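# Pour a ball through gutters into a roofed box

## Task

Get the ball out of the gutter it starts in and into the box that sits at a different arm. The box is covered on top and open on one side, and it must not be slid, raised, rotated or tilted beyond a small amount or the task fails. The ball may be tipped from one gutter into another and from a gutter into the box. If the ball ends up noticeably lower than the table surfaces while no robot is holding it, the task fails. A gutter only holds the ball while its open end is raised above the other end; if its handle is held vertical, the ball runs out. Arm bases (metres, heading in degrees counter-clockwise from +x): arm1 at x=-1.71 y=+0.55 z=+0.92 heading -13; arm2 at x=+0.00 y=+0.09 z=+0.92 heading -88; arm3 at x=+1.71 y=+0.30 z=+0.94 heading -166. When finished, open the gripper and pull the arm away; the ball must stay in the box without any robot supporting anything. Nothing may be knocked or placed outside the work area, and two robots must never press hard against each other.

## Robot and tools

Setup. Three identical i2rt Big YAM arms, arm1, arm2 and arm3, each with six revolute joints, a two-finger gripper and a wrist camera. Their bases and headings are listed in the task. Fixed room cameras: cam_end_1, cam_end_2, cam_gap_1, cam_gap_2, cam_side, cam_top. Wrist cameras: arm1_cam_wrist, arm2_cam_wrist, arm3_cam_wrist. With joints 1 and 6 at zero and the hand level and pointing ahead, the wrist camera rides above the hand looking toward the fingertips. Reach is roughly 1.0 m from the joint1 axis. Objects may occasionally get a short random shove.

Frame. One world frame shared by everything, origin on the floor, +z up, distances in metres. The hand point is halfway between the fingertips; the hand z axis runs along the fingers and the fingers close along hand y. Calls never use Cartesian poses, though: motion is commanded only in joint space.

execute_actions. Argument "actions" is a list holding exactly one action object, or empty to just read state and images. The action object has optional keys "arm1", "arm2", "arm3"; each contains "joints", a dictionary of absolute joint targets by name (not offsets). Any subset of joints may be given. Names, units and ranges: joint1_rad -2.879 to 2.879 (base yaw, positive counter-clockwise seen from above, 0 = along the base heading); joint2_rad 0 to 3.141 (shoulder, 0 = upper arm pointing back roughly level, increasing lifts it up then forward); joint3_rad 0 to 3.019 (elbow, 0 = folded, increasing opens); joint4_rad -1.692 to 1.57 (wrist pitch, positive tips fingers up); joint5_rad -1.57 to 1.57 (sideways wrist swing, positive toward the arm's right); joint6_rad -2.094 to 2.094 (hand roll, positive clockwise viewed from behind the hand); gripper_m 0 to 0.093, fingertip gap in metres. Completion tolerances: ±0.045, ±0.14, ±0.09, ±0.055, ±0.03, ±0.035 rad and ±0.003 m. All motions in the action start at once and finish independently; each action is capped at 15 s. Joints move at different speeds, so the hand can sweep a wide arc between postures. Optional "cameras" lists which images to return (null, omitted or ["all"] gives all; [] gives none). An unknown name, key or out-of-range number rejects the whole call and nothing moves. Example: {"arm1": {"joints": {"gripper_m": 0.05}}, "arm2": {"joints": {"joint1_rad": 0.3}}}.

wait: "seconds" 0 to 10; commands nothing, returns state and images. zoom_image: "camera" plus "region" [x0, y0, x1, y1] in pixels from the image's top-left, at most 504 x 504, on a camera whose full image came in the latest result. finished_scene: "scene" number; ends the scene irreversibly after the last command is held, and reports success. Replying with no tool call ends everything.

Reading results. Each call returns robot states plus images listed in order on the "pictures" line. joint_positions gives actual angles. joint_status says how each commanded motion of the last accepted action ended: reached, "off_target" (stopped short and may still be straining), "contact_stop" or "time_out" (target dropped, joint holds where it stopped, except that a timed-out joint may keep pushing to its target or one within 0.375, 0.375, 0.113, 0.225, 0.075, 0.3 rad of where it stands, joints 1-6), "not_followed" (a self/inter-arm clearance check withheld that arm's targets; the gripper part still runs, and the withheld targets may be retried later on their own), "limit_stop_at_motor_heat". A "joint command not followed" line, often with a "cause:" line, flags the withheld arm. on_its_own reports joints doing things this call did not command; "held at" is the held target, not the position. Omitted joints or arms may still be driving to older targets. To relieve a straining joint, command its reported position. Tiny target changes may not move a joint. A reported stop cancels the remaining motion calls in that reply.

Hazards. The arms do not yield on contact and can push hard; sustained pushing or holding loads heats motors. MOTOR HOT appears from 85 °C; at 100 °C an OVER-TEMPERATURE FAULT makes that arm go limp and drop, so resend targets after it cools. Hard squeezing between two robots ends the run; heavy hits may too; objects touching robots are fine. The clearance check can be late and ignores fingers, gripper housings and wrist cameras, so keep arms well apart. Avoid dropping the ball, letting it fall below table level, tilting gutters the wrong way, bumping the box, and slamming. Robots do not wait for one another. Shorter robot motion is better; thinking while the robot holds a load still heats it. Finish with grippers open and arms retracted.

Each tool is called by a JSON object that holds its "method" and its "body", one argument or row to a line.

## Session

{"method": "execute_actions", "body": {
  "actions": []
}}

Scene clock: 0.00 s.
arm1.joint_positions: joint1_rad=+0.158 joint2_rad=+0.544 joint3_rad=+1.627 joint4_rad=-1.250 joint5_rad=+0.272 joint6_rad=+0.303 gripper_m=+0.095
arm1.joint_status: not commanded
arm1.hand: x=-1.5794 y=+0.4899 z=+1.6008 quat_wxyz=(-0.651, -0.230, -0.723, +0.026) (m; scene frame)
arm2.joint_positions: joint1_rad=+0.716 joint2_rad=+0.556 joint3_rad=+1.320 joint4_rad=-1.554 joint5_rad=-0.243 joint6_rad=+0.649 gripper_m=+0.094
arm2.joint_status: not commanded
arm2.hand: x=+0.1512 y=-0.0157 z=+1.4024 quat_wxyz=(-0.389, -0.578, -0.713, -0.082) (m; scene frame)
arm3.joint_positions: joint1_rad=+0.085 joint2_rad=+0.433 joint3_rad=+1.489 joint4_rad=-1.486 joint5_rad=-0.020 joint6_rad=+0.102 gripper_m=+0.095
arm3.joint_status: not commanded
arm3.hand: x=+1.5995 y=+0.2581 z=+1.5203 quat_wxyz=(-0.121, -0.838, -0.098, +0.523) (m; scene frame)
pictures: arm1_cam_wrist, arm2_cam_wrist, arm3_cam_wrist, cam_end_1, cam_end_2, cam_gap_1, cam_gap_2, cam_side, cam_top
Images, in order (width x height): arm1_cam_wrist 504x504, arm2_cam_wrist 504x504, arm3_cam_wrist 504x504, cam_end_1 896x504, cam_end_2 896x504, cam_gap_1 896x504, cam_gap_2 896x504, cam_side 896x504, cam_top 896x504.

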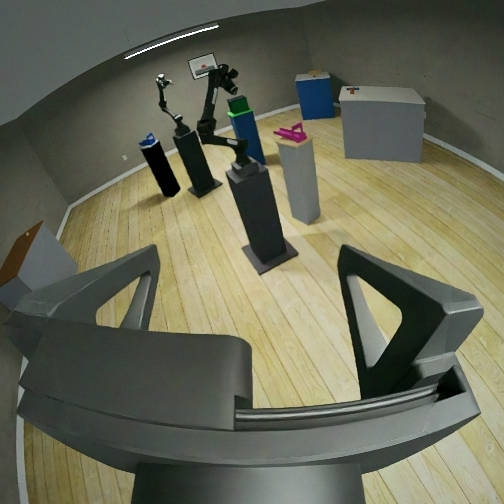

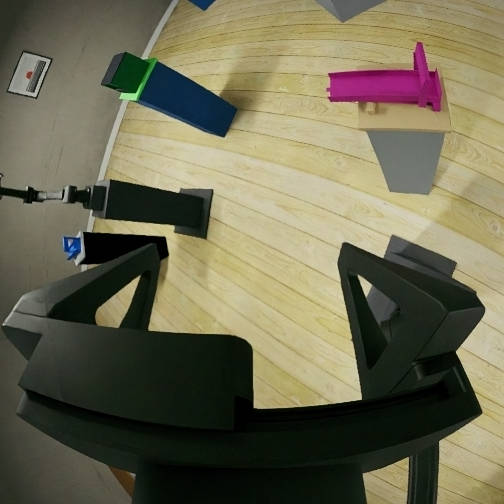

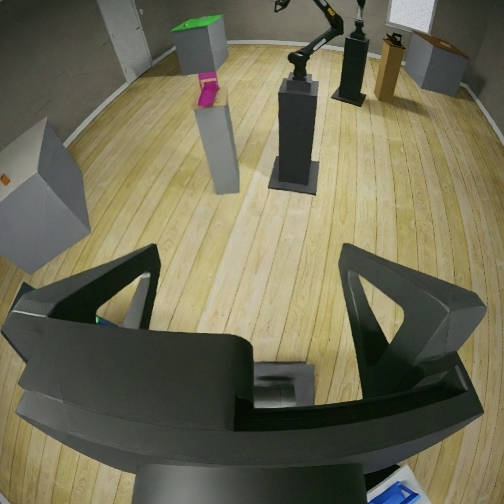

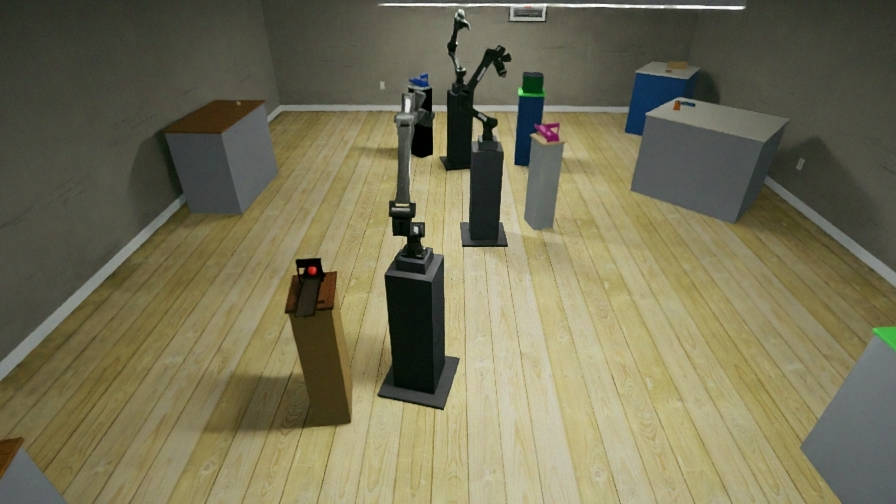

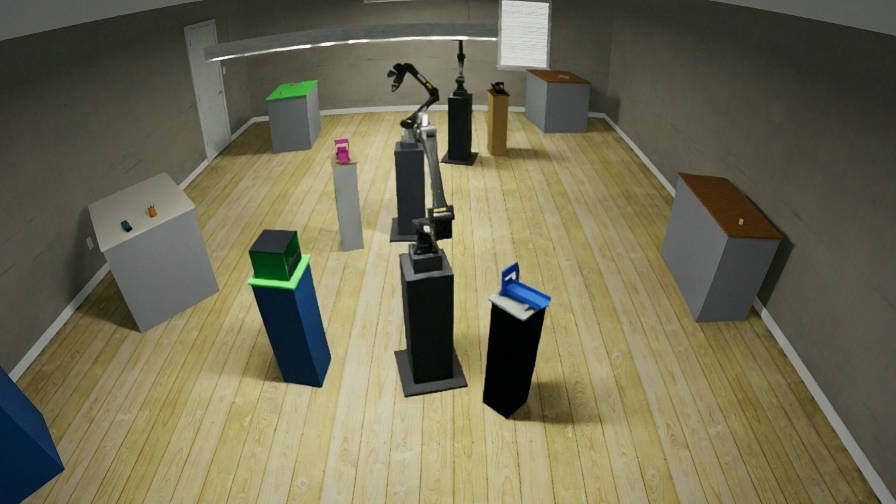

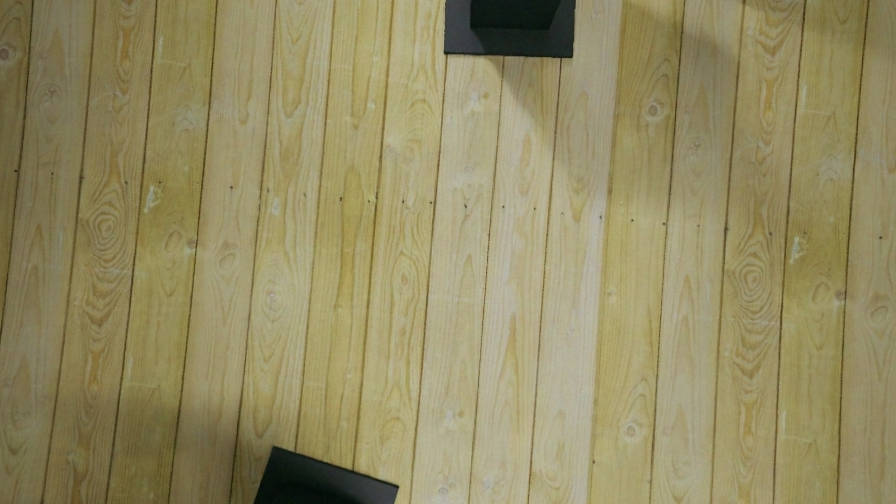

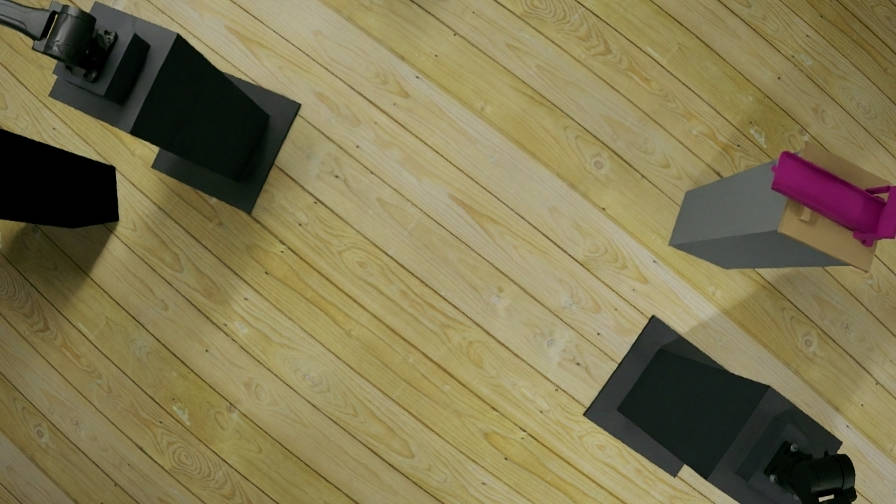

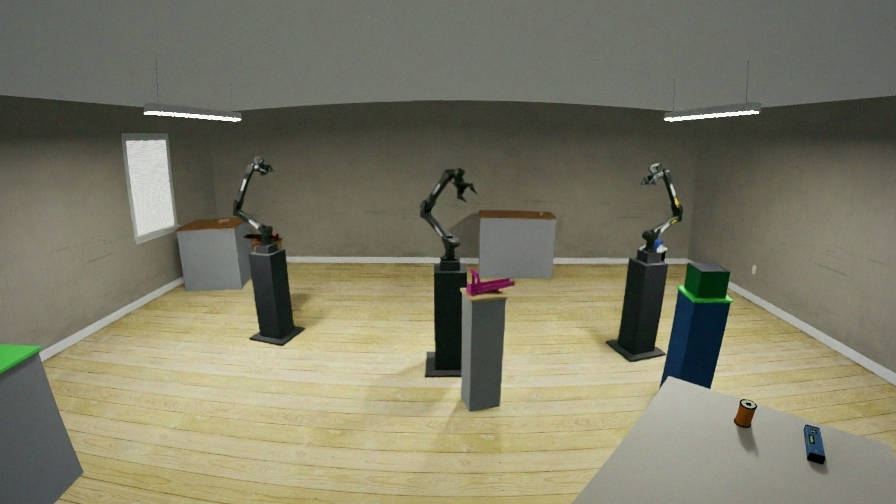

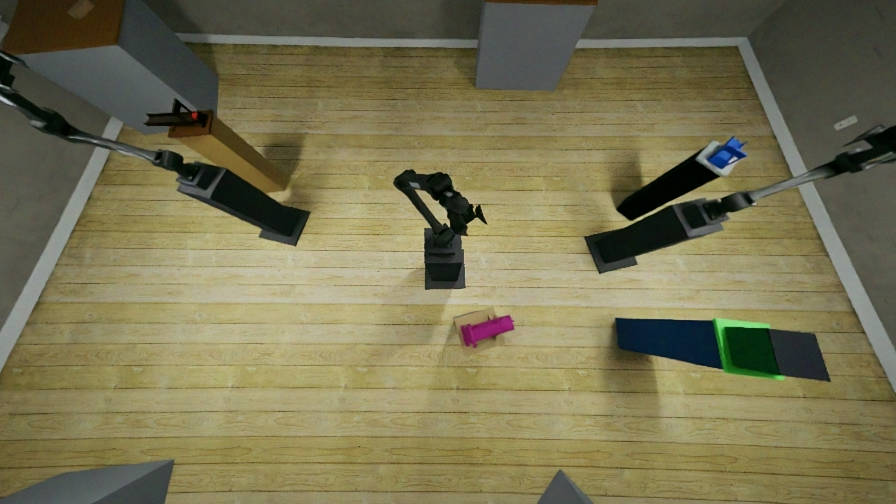

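{"method": "zoom_image", "body": {
  "camera": "cam_top",
  "region": [130, 85, 240, 155]
}}

{"method": "zoom_image", "body": {
  "camera": "cam_top",
  "region": [440, 295, 530, 365]
}}

{"method": "zoom_image", "body": {
  "camera": "cam_top",
  "region": [680, 120, 770, 190]
}}

{"method": "zoom_image", "body": {
  "camera": "cam_top",
  "region": [700, 305, 840, 395]
}}

{"method": "zoom_image", "body": {
  "camera": "cam_end_1",
  "region": [270, 245, 360, 330]
}}

{"method": "zoom_image", "body": {
  "camera": "cam_end_2",
  "region": [470, 250, 570, 330]
}}

{"method": "zoom_image", "body": {
  "camera": "cam_end_2",
  "region": [230, 215, 330, 300]
}}

Region (130, 85, 240, 155) of cam_top's 896x504 image, scaled by 4.582, with more detail than that image has; it fills the top 321 rows of this view, and the rest is white.

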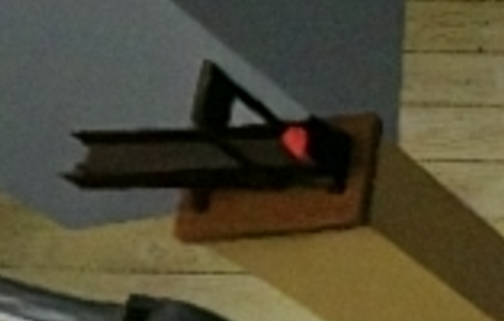

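Region (440, 295, 530, 365) of cam_top's 896x504 image, scaled by 5.600, with more detail than that image has.

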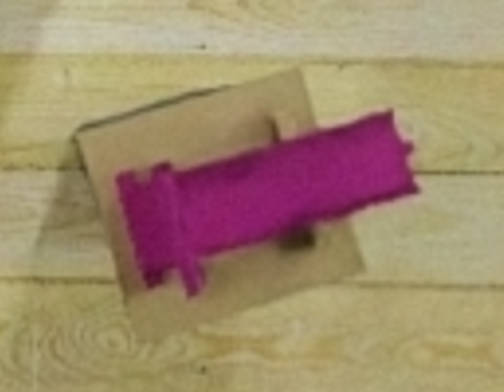

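Region (680, 120, 770, 190) of cam_top's 896x504 image, scaled by 5.600, with more detail than that image has.

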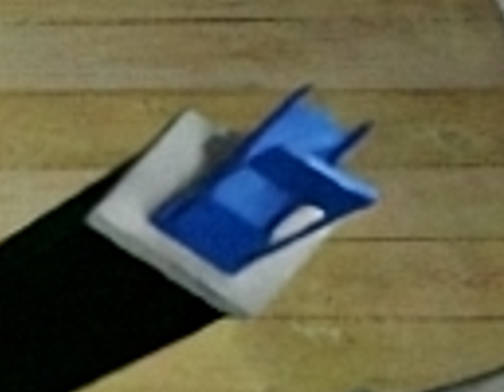

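Region (700, 305, 840, 395) of cam_top's 896x504 image, scaled by 3.600, with more detail than that image has; it fills the top 324 rows of this view, and the rest is white.

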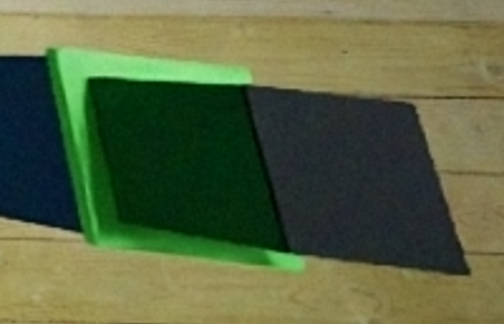

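Region (270, 245, 360, 330) of cam_end_1's 896x504 image, scaled by 5.600, with more detail than that image has.

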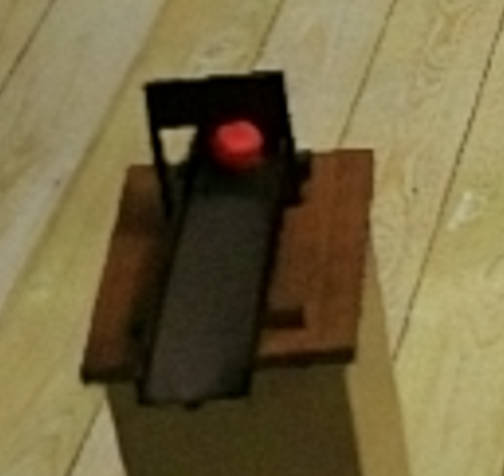

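Region (470, 250, 570, 330) of cam_end_2's 896x504 image, scaled by 5.040, with more detail than that image has; it fills the top 403 rows of this view, and the rest is white.

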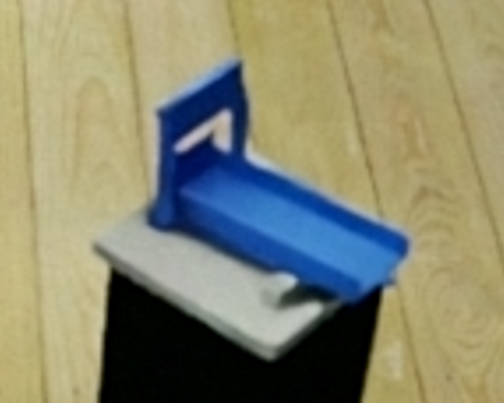

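Region (230, 215, 330, 300) of cam_end_2's 896x504 image, scaled by 5.040, with more detail than that image has; it fills the top 428 rows of this view, and the rest is white.

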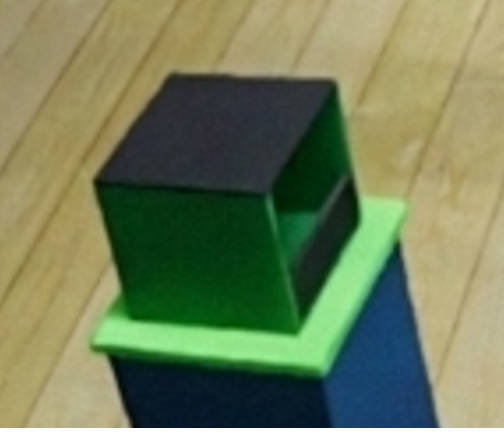

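{"method": "execute_actions", "body": {
  "actions": [
    {"arm1":{"joints":{"joint1_rad":2.125,"joint2_rad":1.775,"joint3_rad":1.60,"joint4_rad":-1.356,"joint5_rad":-0.18,"joint6_rad":0.11,"gripper_m":0.07}},"arm2":{"joints":{"joint1_rad":0.217,"joint2_rad":1.83,"joint3_rad":1.72,"joint4_rad":-1.385,"joint5_rad":-0.18,"joint6_rad":-0.03,"gripper_m":0.07}},"arm3":{"joints":{"joint1_rad":-2.40,"joint2_rad":1.525,"joint3_rad":1.254,"joint4_rad":-1.10,"joint5_rad":0.0,"joint6_rad":1.65,"gripper_m":0.07}}}
  ],
  "cameras": ["arm1_cam_wrist","arm2_cam_wrist","arm3_cam_wrist","cam_end_1","cam_end_2"]
}}

Scene clock: 3.20 s.
arm1.joint_positions: joint1_rad=+2.130 joint2_rad=+1.780 joint3_rad=+1.604 joint4_rad=-1.342 joint5_rad=-0.182 joint6_rad=+0.121 gripper_m=+0.070
arm1.joint_status: all done
arm1.hand: x=-1.9242 y=+1.0674 z=+1.0948 quat_wxyz=(+0.056, +0.774, -0.627, -0.068) (m; scene frame)
arm2.joint_positions: joint1_rad=+0.221 joint2_rad=+1.846 joint3_rad=+1.705 joint4_rad=-1.386 joint5_rad=-0.183 joint6_rad=-0.022 gripper_m=+0.070
arm2.joint_status: all done
arm2.hand: x=+0.1787 y=-0.4640 z=+1.1034 quat_wxyz=(-0.077, -0.595, -0.798, -0.059) (m; scene frame)
arm3.joint_positions: joint1_rad=-2.406 joint2_rad=+1.536 joint3_rad=+1.266 joint4_rad=-1.101 joint5_rad=-0.001 joint6_rad=+1.643 gripper_m=+0.070
arm3.joint_status: all done
arm3.hand: x=+1.9914 y=+0.7073 z=+1.1116 quat_wxyz=(+0.028, +0.327, +0.940, +0.099) (m; scene frame)
pictures: arm1_cam_wrist, arm2_cam_wrist, arm3_cam_wrist, cam_end_1, cam_end_2
Images, in order (width x height): arm1_cam_wrist 504x504, arm2_cam_wrist 504x504, arm3_cam_wrist 504x504, cam_end_1 896x504, cam_end_2 896x504.

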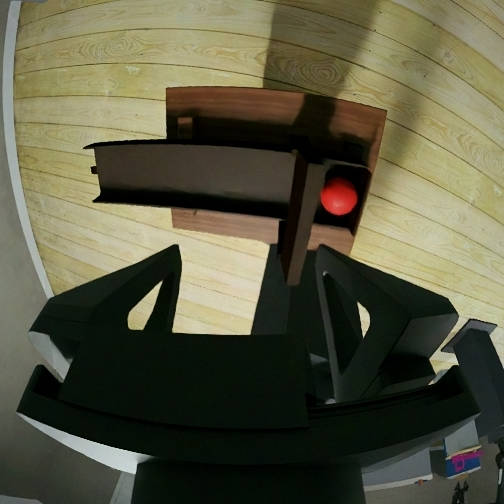

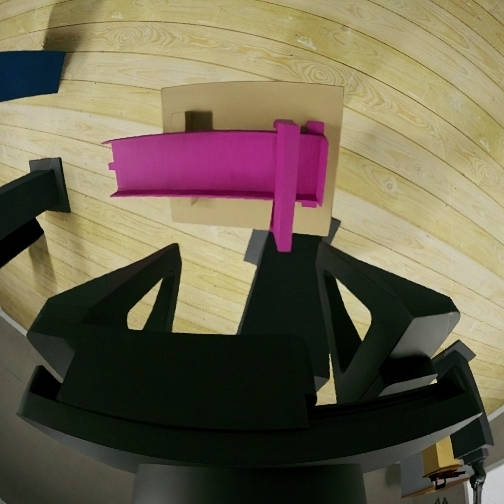

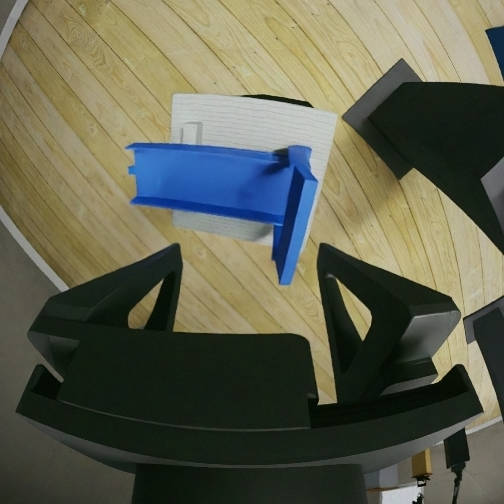

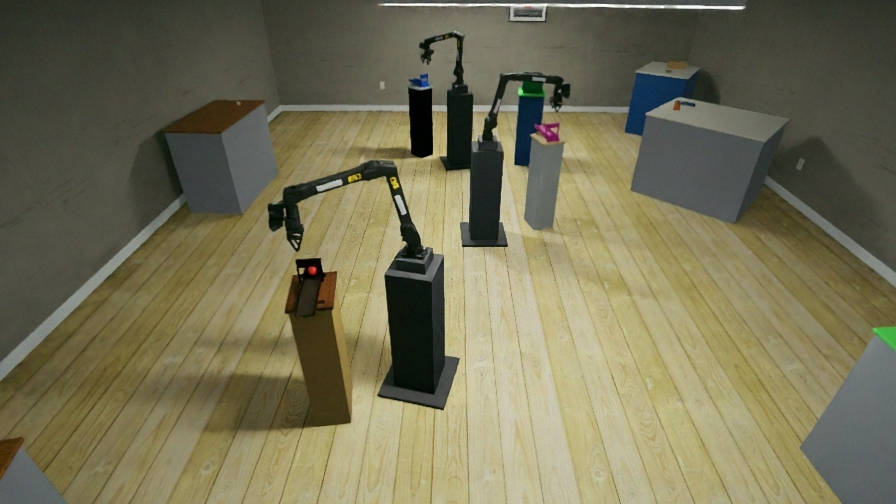

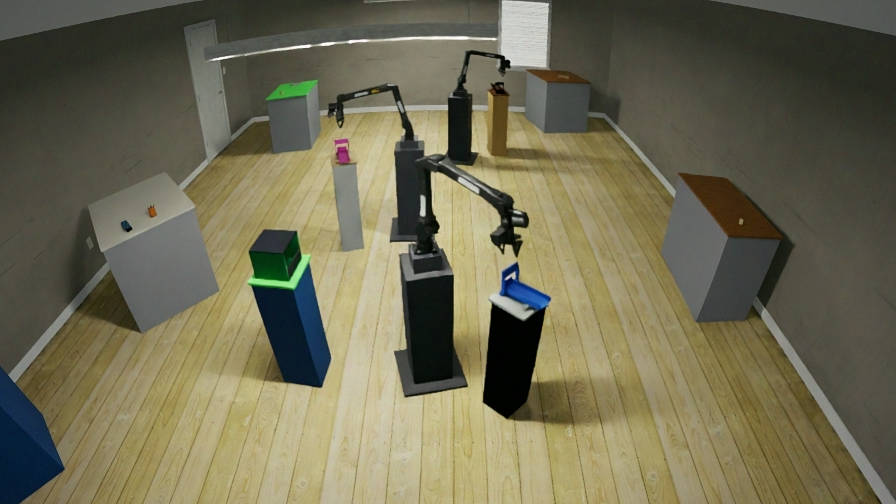

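{"method": "zoom_image", "body": {
  "camera": "arm1_cam_wrist",
  "region": [240, 120, 400, 300]
}}

{"method": "zoom_image", "body": {
  "camera": "arm2_cam_wrist",
  "region": [220, 90, 380, 270]
}}

{"method": "zoom_image", "body": {
  "camera": "arm3_cam_wrist",
  "region": [220, 120, 380, 300]
}}

Region (240, 120, 400, 300) of arm1_cam_wrist's 504x504 image, scaled by 2.800, with more detail than that image has.

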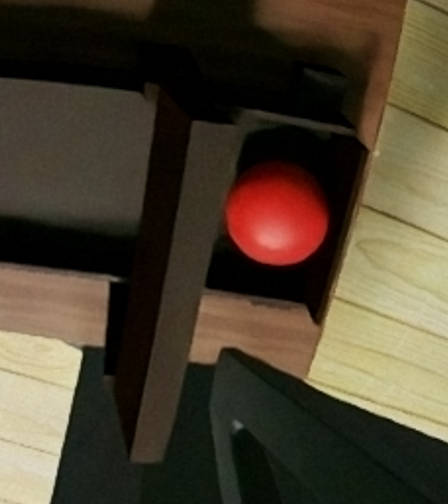

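Region (220, 90, 380, 270) of arm2_cam_wrist's 504x504 image, scaled by 2.800, with more detail than that image has.

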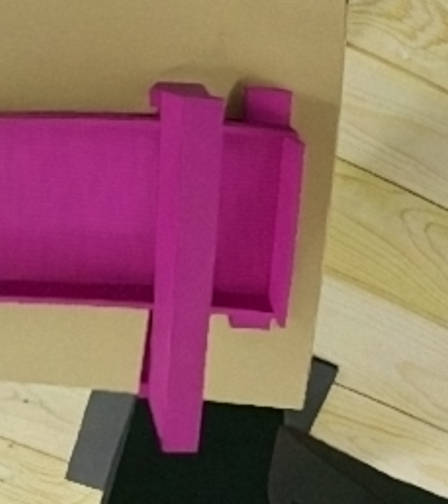

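Region (220, 120, 380, 300) of arm3_cam_wrist's 504x504 image, scaled by 2.800, with more detail than that image has.

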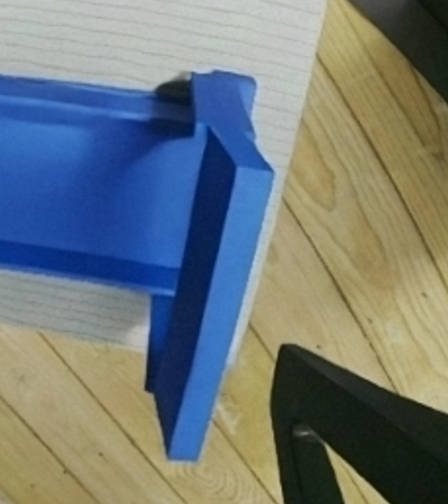

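{"method": "execute_actions", "body": {
  "actions": [
    {"arm1":{"joints":{"joint1_rad":2.083,"joint2_rad":1.815,"joint3_rad":1.36,"joint4_rad":-1.085,"joint5_rad":-0.19,"joint6_rad":0.172}},"arm2":{"joints":{"joint1_rad":0.197,"joint2_rad":1.95,"joint3_rad":1.54,"joint4_rad":-1.13,"joint5_rad":-0.19,"joint6_rad":-0.055}},"arm3":{"joints":{"joint1_rad":-2.272,"joint2_rad":1.575,"joint3_rad":1.13,"joint4_rad":-0.93,"joint5_rad":0.057,"joint6_rad":1.89}}}
  ],
  "cameras": ["arm1_cam_wrist","arm2_cam_wrist","arm3_cam_wrist","cam_end_1","cam_side"]
}}

Scene clock: 5.60 s.
arm1.joint_positions: joint1_rad=+2.083 joint2_rad=+1.809 joint3_rad=+1.365 joint4_rad=-1.101 joint5_rad=-0.189 joint6_rad=+0.158 gripper_m=+0.070
arm1.joint_status: all done
arm1.hand: x=-1.8919 y=+1.0506 z=+0.9940 quat_wxyz=(+0.066, +0.747, -0.659, -0.059) (m; scene frame)
arm2.joint_positions: joint1_rad=+0.205 joint2_rad=+1.965 joint3_rad=+1.532 joint4_rad=-1.140 joint5_rad=-0.187 joint6_rad=-0.047 gripper_m=+0.070
arm2.joint_status: all done
arm2.hand: x=+0.1709 y=-0.4645 z=+0.9738 quat_wxyz=(-0.062, -0.593, -0.799, -0.073) (m; scene frame)
arm3.joint_positions: joint1_rad=-2.265 joint2_rad=+1.573 joint3_rad=+1.138 joint4_rad=-0.940 joint5_rad=+0.053 joint6_rad=+1.882 gripper_m=+0.070
arm3.joint_status: all done
arm3.hand: x=+1.9363 y=+0.7303 z=+1.0499 quat_wxyz=(+0.036, +0.375, +0.921, +0.098) (m; scene frame)
pictures: arm1_cam_wrist, arm2_cam_wrist, arm3_cam_wrist, cam_end_1, cam_side
Images, in order (width x height): arm1_cam_wrist 504x504, arm2_cam_wrist 504x504, arm3_cam_wrist 504x504, cam_end_1 896x504, cam_side 896x504.

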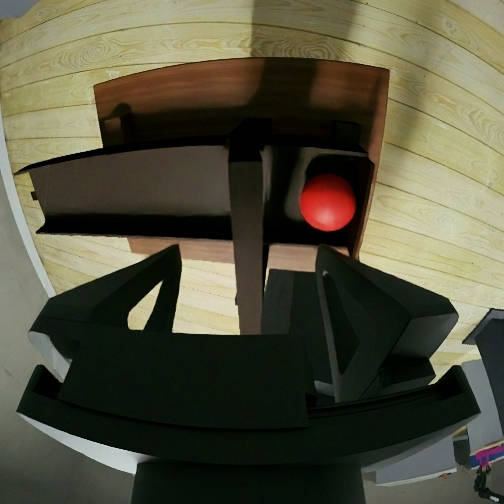

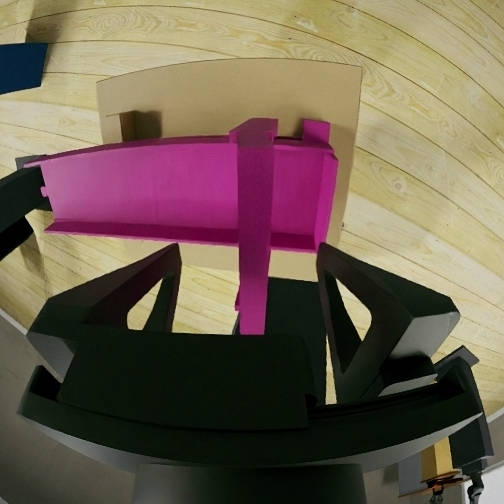

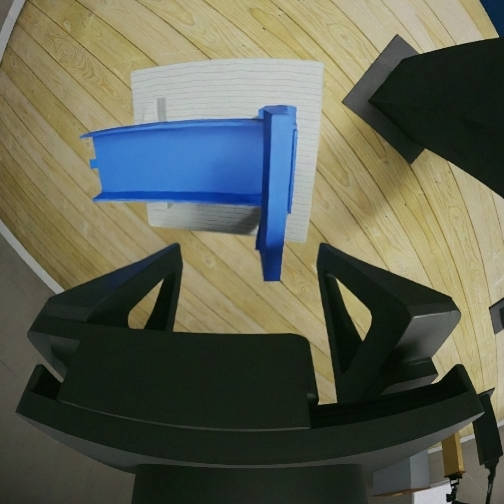

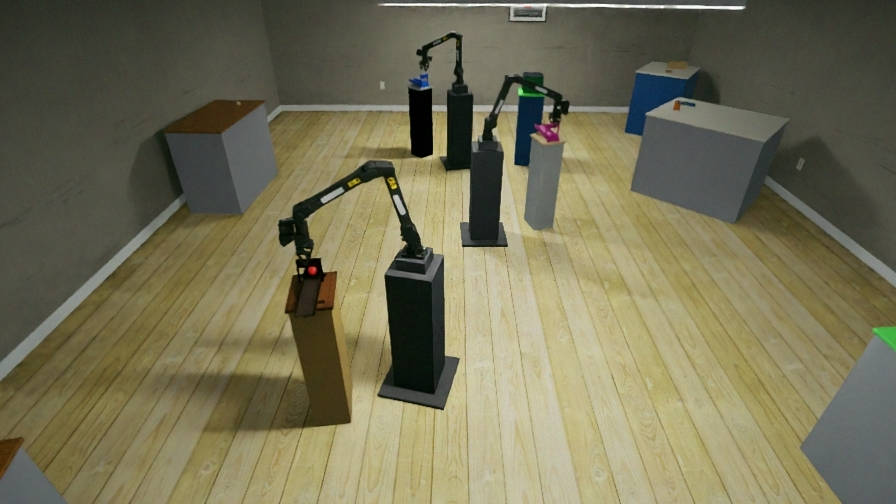

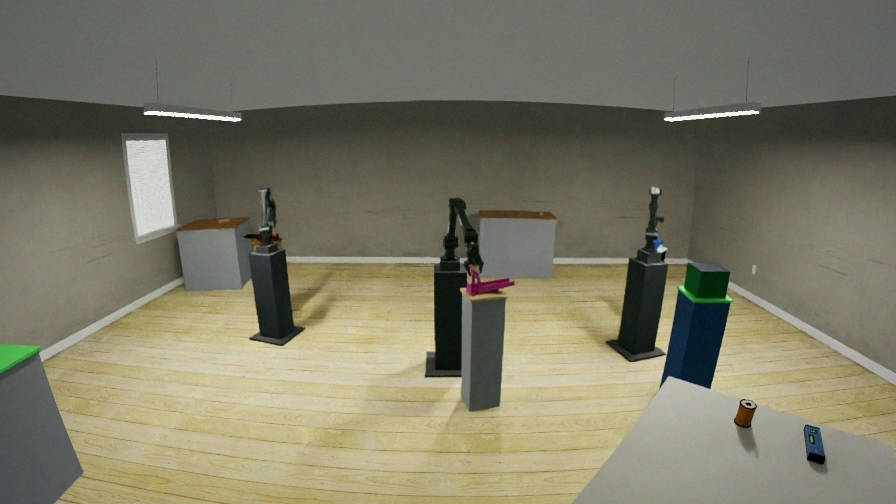

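{"method": "zoom_image", "body": {
  "camera": "arm3_cam_wrist",
  "region": [200, 90, 360, 300]
}}

Region (200, 90, 360, 300) of arm3_cam_wrist's 504x504 image, scaled by 2.400, with more detail than that image has; it fills the left 384 columns of this view, and the rest is white.

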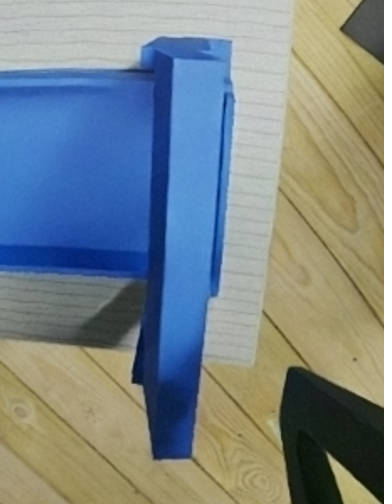

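{"method": "execute_actions", "body": {
  "actions": [
    {"arm1":{"joints":{"joint3_rad":1.33,"joint4_rad":-1.07,"joint5_rad":-0.21,"gripper_m":0.0}},"arm2":{"joints":{"gripper_m":0.0}},"arm3":{"joints":{"joint1_rad":-2.285,"joint2_rad":1.658,"joint3_rad":1.045,"joint4_rad":-0.765}}}
  ],
  "cameras": ["arm1_cam_wrist","arm2_cam_wrist","arm3_cam_wrist"]
}}

Scene clock: 6.77 s.
arm1.joint_positions: joint1_rad=+2.083 joint2_rad=+1.807 joint3_rad=+1.344 joint4_rad=-1.084 joint5_rad=-0.212 joint6_rad=+0.157 gripper_m=+0.012
arm1.joint_status: gripper_m off_target (ended at +0.012, target +0.000); the others done
arm1.hand: x=-1.8943 y=+1.0449 z=+0.9881 quat_wxyz=(+0.077, +0.746, -0.658, -0.064) (m; scene frame)
arm2.joint_positions: joint1_rad=+0.204 joint2_rad=+1.963 joint3_rad=+1.532 joint4_rad=-1.139 joint5_rad=-0.194 joint6_rad=-0.047 gripper_m=+0.011
arm2.joint_status: gripper_m off_target (ended at +0.011, target +0.000)
arm2.hand: x=+0.1715 y=-0.4647 z=+0.9751 quat_wxyz=(-0.065, -0.593, -0.799, -0.075) (m; scene frame)
arm3.joint_positions: joint1_rad=-2.280 joint2_rad=+1.663 joint3_rad=+1.050 joint4_rad=-0.775 joint5_rad=+0.053 joint6_rad=+1.883 gripper_m=+0.070
arm3.joint_status: all done
arm3.hand: x=+1.9414 y=+0.7244 z=+0.9829 quat_wxyz=(+0.037, +0.382, +0.919, +0.091) (m; scene frame)
pictures: arm1_cam_wrist, arm2_cam_wrist, arm3_cam_wrist
Images, in order (width x height): arm1_cam_wrist 504x504, arm2_cam_wrist 504x504, arm3_cam_wrist 504x504.

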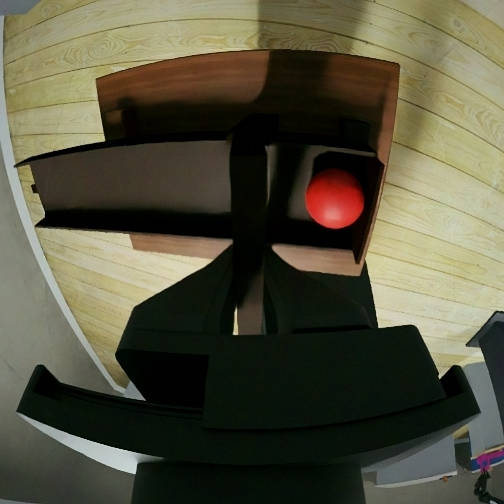

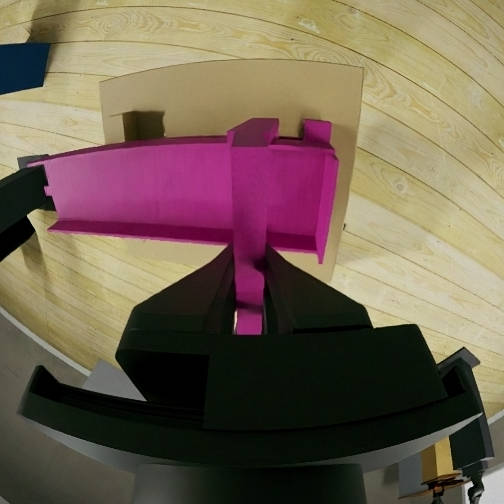

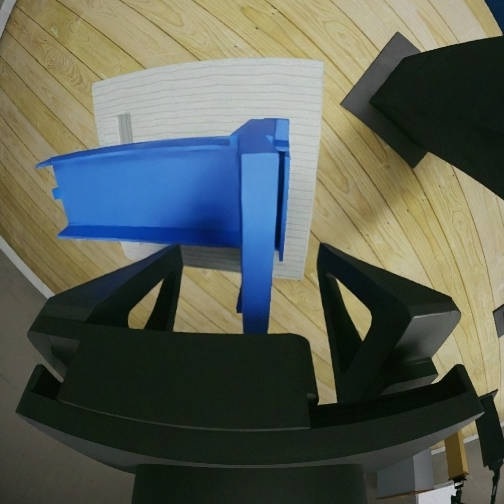

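{"method": "execute_actions", "body": {
  "actions": [
    {"arm1":{"joints":{"joint2_rad":1.48,"joint3_rad":1.38,"joint5_rad":-0.41,"joint6_rad":0.80}},"arm2":{"joints":{"joint2_rad":1.72,"joint3_rad":1.56,"joint5_rad":-0.25,"joint6_rad":0.6}},"arm3":{"joints":{"gripper_m":0.0}}}
  ],
  "cameras": ["arm1_cam_wrist","arm2_cam_wrist","arm3_cam_wrist"]
}}

Scene clock: 8.87 s.
arm1.joint_positions: joint1_rad=+2.083 joint2_rad=+1.487 joint3_rad=+1.344 joint4_rad=-1.084 joint5_rad=-0.404 joint6_rad=+0.786 gripper_m=+0.012
arm1.joint_status: all done
arm1.hand: x=-1.9237 y=+1.0259 z=+1.1581 quat_wxyz=(+0.143, +0.521, -0.815, -0.211) (m; scene frame)
arm2.joint_positions: joint1_rad=+0.202 joint2_rad=+1.716 joint3_rad=+1.532 joint4_rad=-1.139 joint5_rad=-0.243 joint6_rad=+0.591 gripper_m=+0.011
arm2.joint_status: all done
arm2.hand: x=+0.1783 y=-0.4643 z=+1.1150 quat_wxyz=(-0.161, -0.797, -0.578, -0.070) (m; scene frame)
arm3.joint_positions: joint1_rad=-2.280 joint2_rad=+1.656 joint3_rad=+1.050 joint4_rad=-0.768 joint5_rad=+0.056 joint6_rad=+1.884 gripper_m=+0.012
arm3.joint_status: gripper_m off_target (ended at +0.012, target +0.000)
arm3.hand: x=+1.9429 y=+0.7260 z=+0.9864 quat_wxyz=(+0.038, +0.382, +0.918, +0.098) (m; scene frame)
pictures: arm1_cam_wrist, arm2_cam_wrist, arm3_cam_wrist
Images, in order (width x height): arm1_cam_wrist 504x504, arm2_cam_wrist 504x504, arm3_cam_wrist 504x504.

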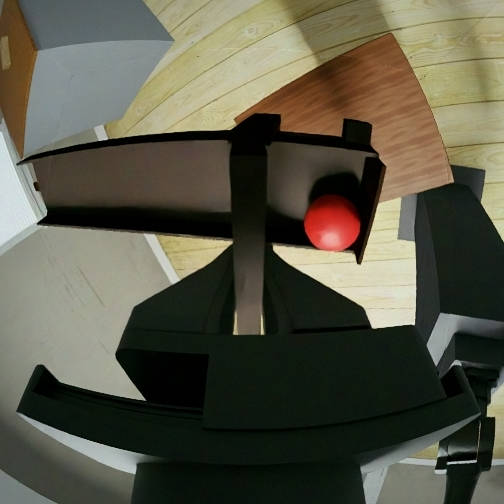

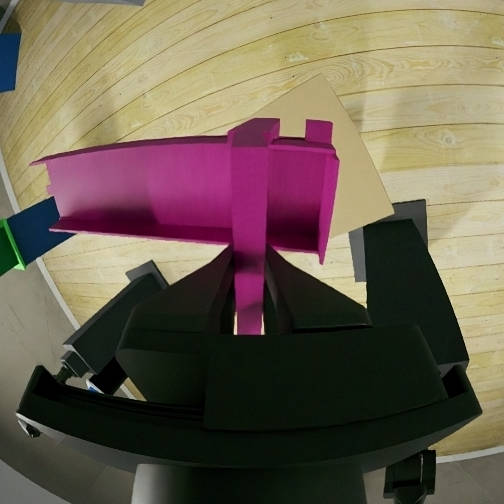

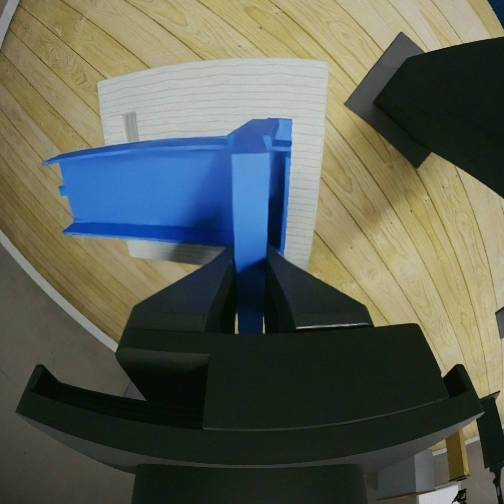

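{"method": "execute_actions", "body": {
  "actions": [
    {"arm1":{"joints":{"joint1_rad":-0.04,"joint2_rad":1.64,"joint3_rad":1.89,"joint4_rad":-1.0,"joint5_rad":0.0,"joint6_rad":1.585}},"arm2":{"joints":{"joint1_rad":-1.848,"joint2_rad":2.02,"joint3_rad":1.86,"joint4_rad":-1.02,"joint5_rad":0.0,"joint6_rad":1.58}},"arm3":{"joints":{"joint2_rad":1.35,"joint3_rad":1.1}}}
  ],
  "cameras": ["arm1_cam_wrist","arm2_cam_wrist","cam_gap_1","cam_side"]
}}

Scene clock: 12.00 s.
arm1.joint_positions: joint1_rad=-0.049 joint2_rad=+1.667 joint3_rad=+1.840 joint4_rad=-1.004 joint5_rad=+0.003 joint6_rad=+1.573 gripper_m=+0.012
arm1.joint_status: all done
arm1.hand: x=-1.0787 y=+0.3622 z=+1.3096 quat_wxyz=(-0.291, -0.746, -0.556, -0.223) (m; scene frame)
arm2.joint_positions: joint1_rad=-1.852 joint2_rad=+2.055 joint3_rad=+1.815 joint4_rad=-1.018 joint5_rad=+0.003 joint6_rad=+1.573 gripper_m=+0.011
arm2.joint_status: all done
arm2.hand: x=-0.6853 y=+0.2549 z=+1.0245 quat_wxyz=(-0.093, -0.609, +0.778, +0.120) (m; scene frame)
arm3.joint_positions: joint1_rad=-2.280 joint2_rad=+1.352 joint3_rad=+1.050 joint4_rad=-0.768 joint5_rad=+0.056 joint6_rad=+1.884 gripper_m=+0.012
arm3.joint_status: all done
arm3.hand: x=+1.9440 y=+0.7301 z=+1.1286 quat_wxyz=(+0.049, +0.376, +0.892, +0.247) (m; scene frame)
pictures: arm1_cam_wrist, arm2_cam_wrist, cam_gap_1, cam_side
Images, in order (width x height): arm1_cam_wrist 504x504, arm2_cam_wrist 504x504, cam_gap_1 896x504, cam_side 896x504.

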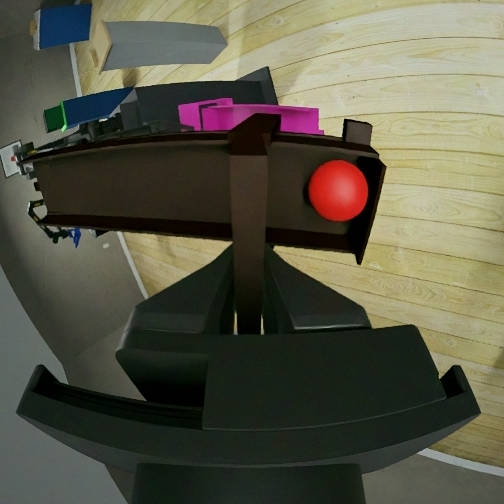

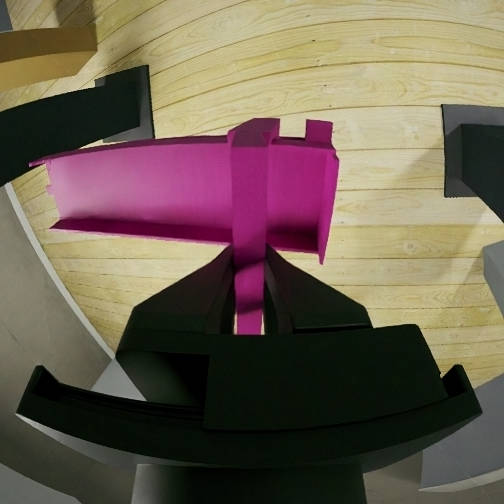

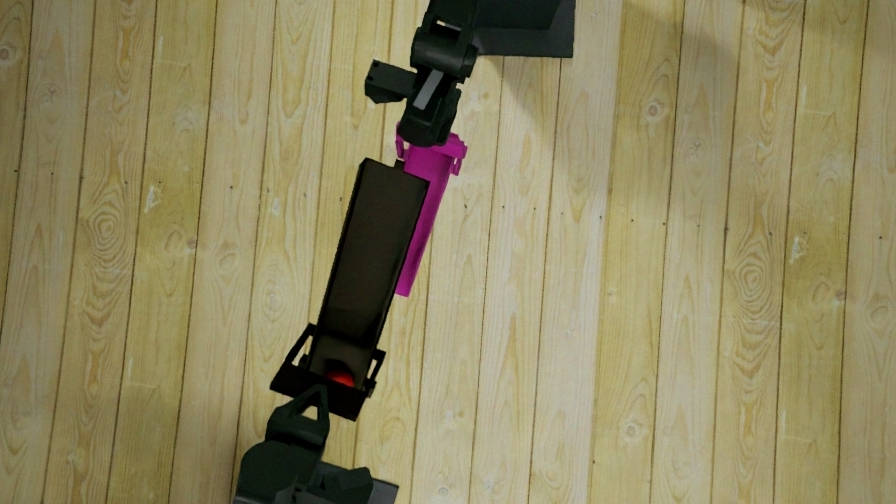

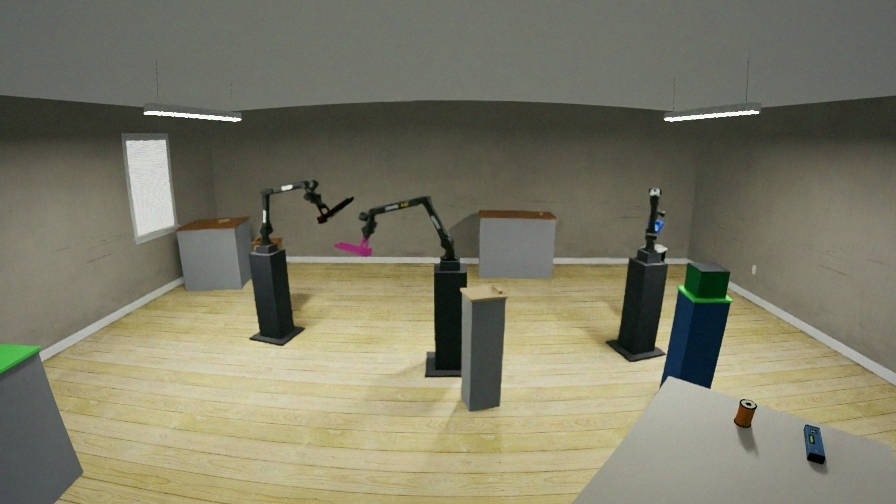

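{"method": "zoom_image", "body": {
  "camera": "cam_side",
  "region": [290, 170, 410, 270]
}}

Region (290, 170, 410, 270) of cam_side's 896x504 image, scaled by 4.200, with more detail than that image has.

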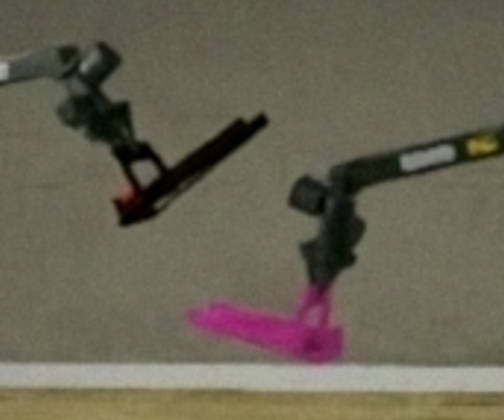

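{"method": "execute_actions", "body": {
  "actions": [
    {"arm1":{"joints":{"joint2_rad":1.81,"joint3_rad":1.766,"joint4_rad":-1.17}},"arm3":{"joints":{"joint1_rad":-1.6,"joint3_rad":1.4,"joint4_rad":-1.0,"joint5_rad":0.0,"joint6_rad":1.56}}}
  ],
  "cameras": ["arm1_cam_wrist","arm2_cam_wrist","cam_gap_1","cam_side"]
}}

Scene clock: 13.80 s.
arm1.joint_positions: joint1_rad=-0.049 joint2_rad=+1.823 joint3_rad=+1.744 joint4_rad=-1.167 joint5_rad=+0.003 joint6_rad=+1.573 gripper_m=+0.012
arm1.joint_status: all done
arm1.hand: x=-1.1020 y=+0.3705 z=+1.1413 quat_wxyz=(-0.132, -0.790, -0.590, -0.103) (m; scene frame)
arm2.joint_positions: joint1_rad=-1.852 joint2_rad=+2.055 joint3_rad=+1.815 joint4_rad=-1.018 joint5_rad=+0.003 joint6_rad=+1.573 gripper_m=+0.011
arm2.joint_status: not commanded
arm2.hand: x=-0.6853 y=+0.2549 z=+1.0245 quat_wxyz=(-0.093, -0.609, +0.778, +0.120) (m; scene frame)
arm3.joint_positions: joint1_rad=-1.593 joint2_rad=+1.361 joint3_rad=+1.349 joint4_rad=-1.000 joint5_rad=-0.003 joint6_rad=+1.567 gripper_m=+0.012
arm3.joint_status: all done
arm3.hand: x=+1.6008 y=+0.8084 z=+1.2427 quat_wxyz=(-0.027, -0.107, +0.955, +0.275) (m; scene frame)
pictures: arm1_cam_wrist, arm2_cam_wrist, cam_gap_1, cam_side
Images, in order (width x height): arm1_cam_wrist 504x504, arm2_cam_wrist 504x504, cam_gap_1 896x504, cam_side 896x504.

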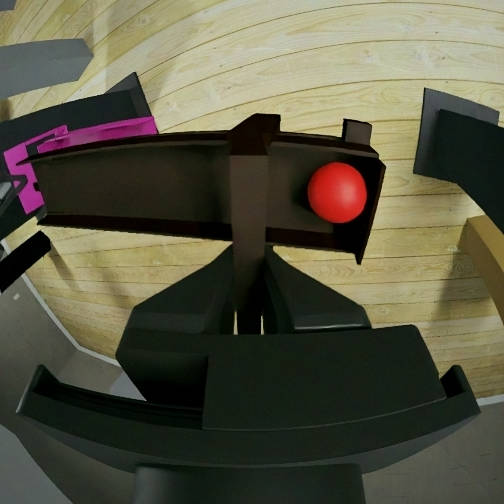

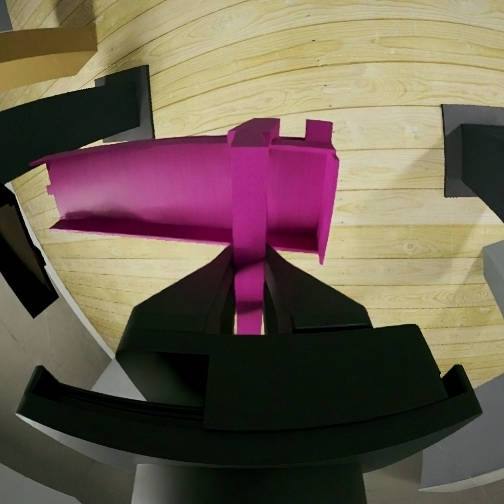

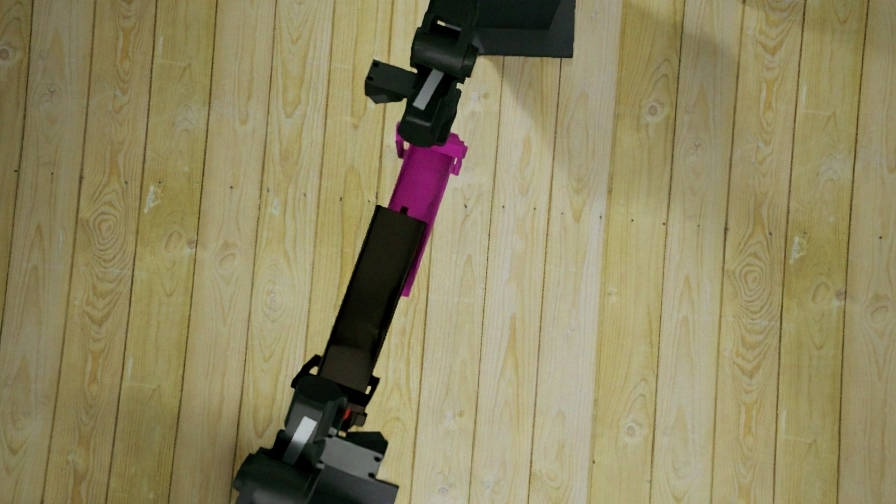

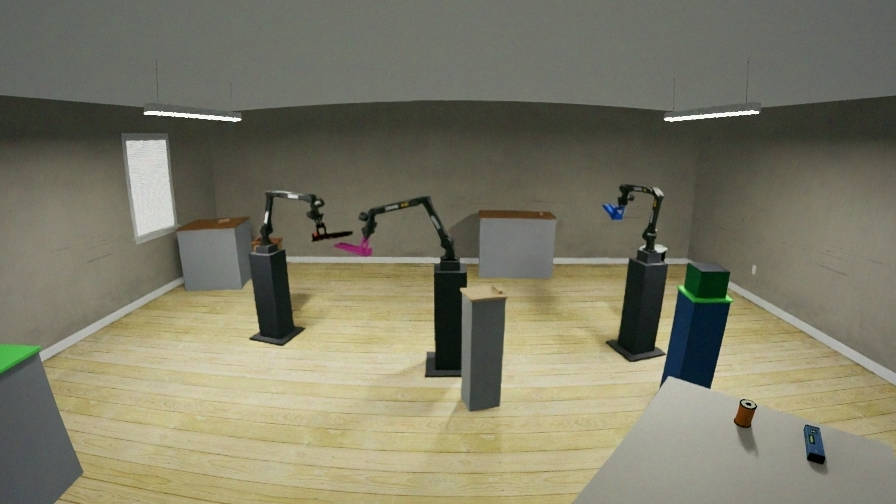

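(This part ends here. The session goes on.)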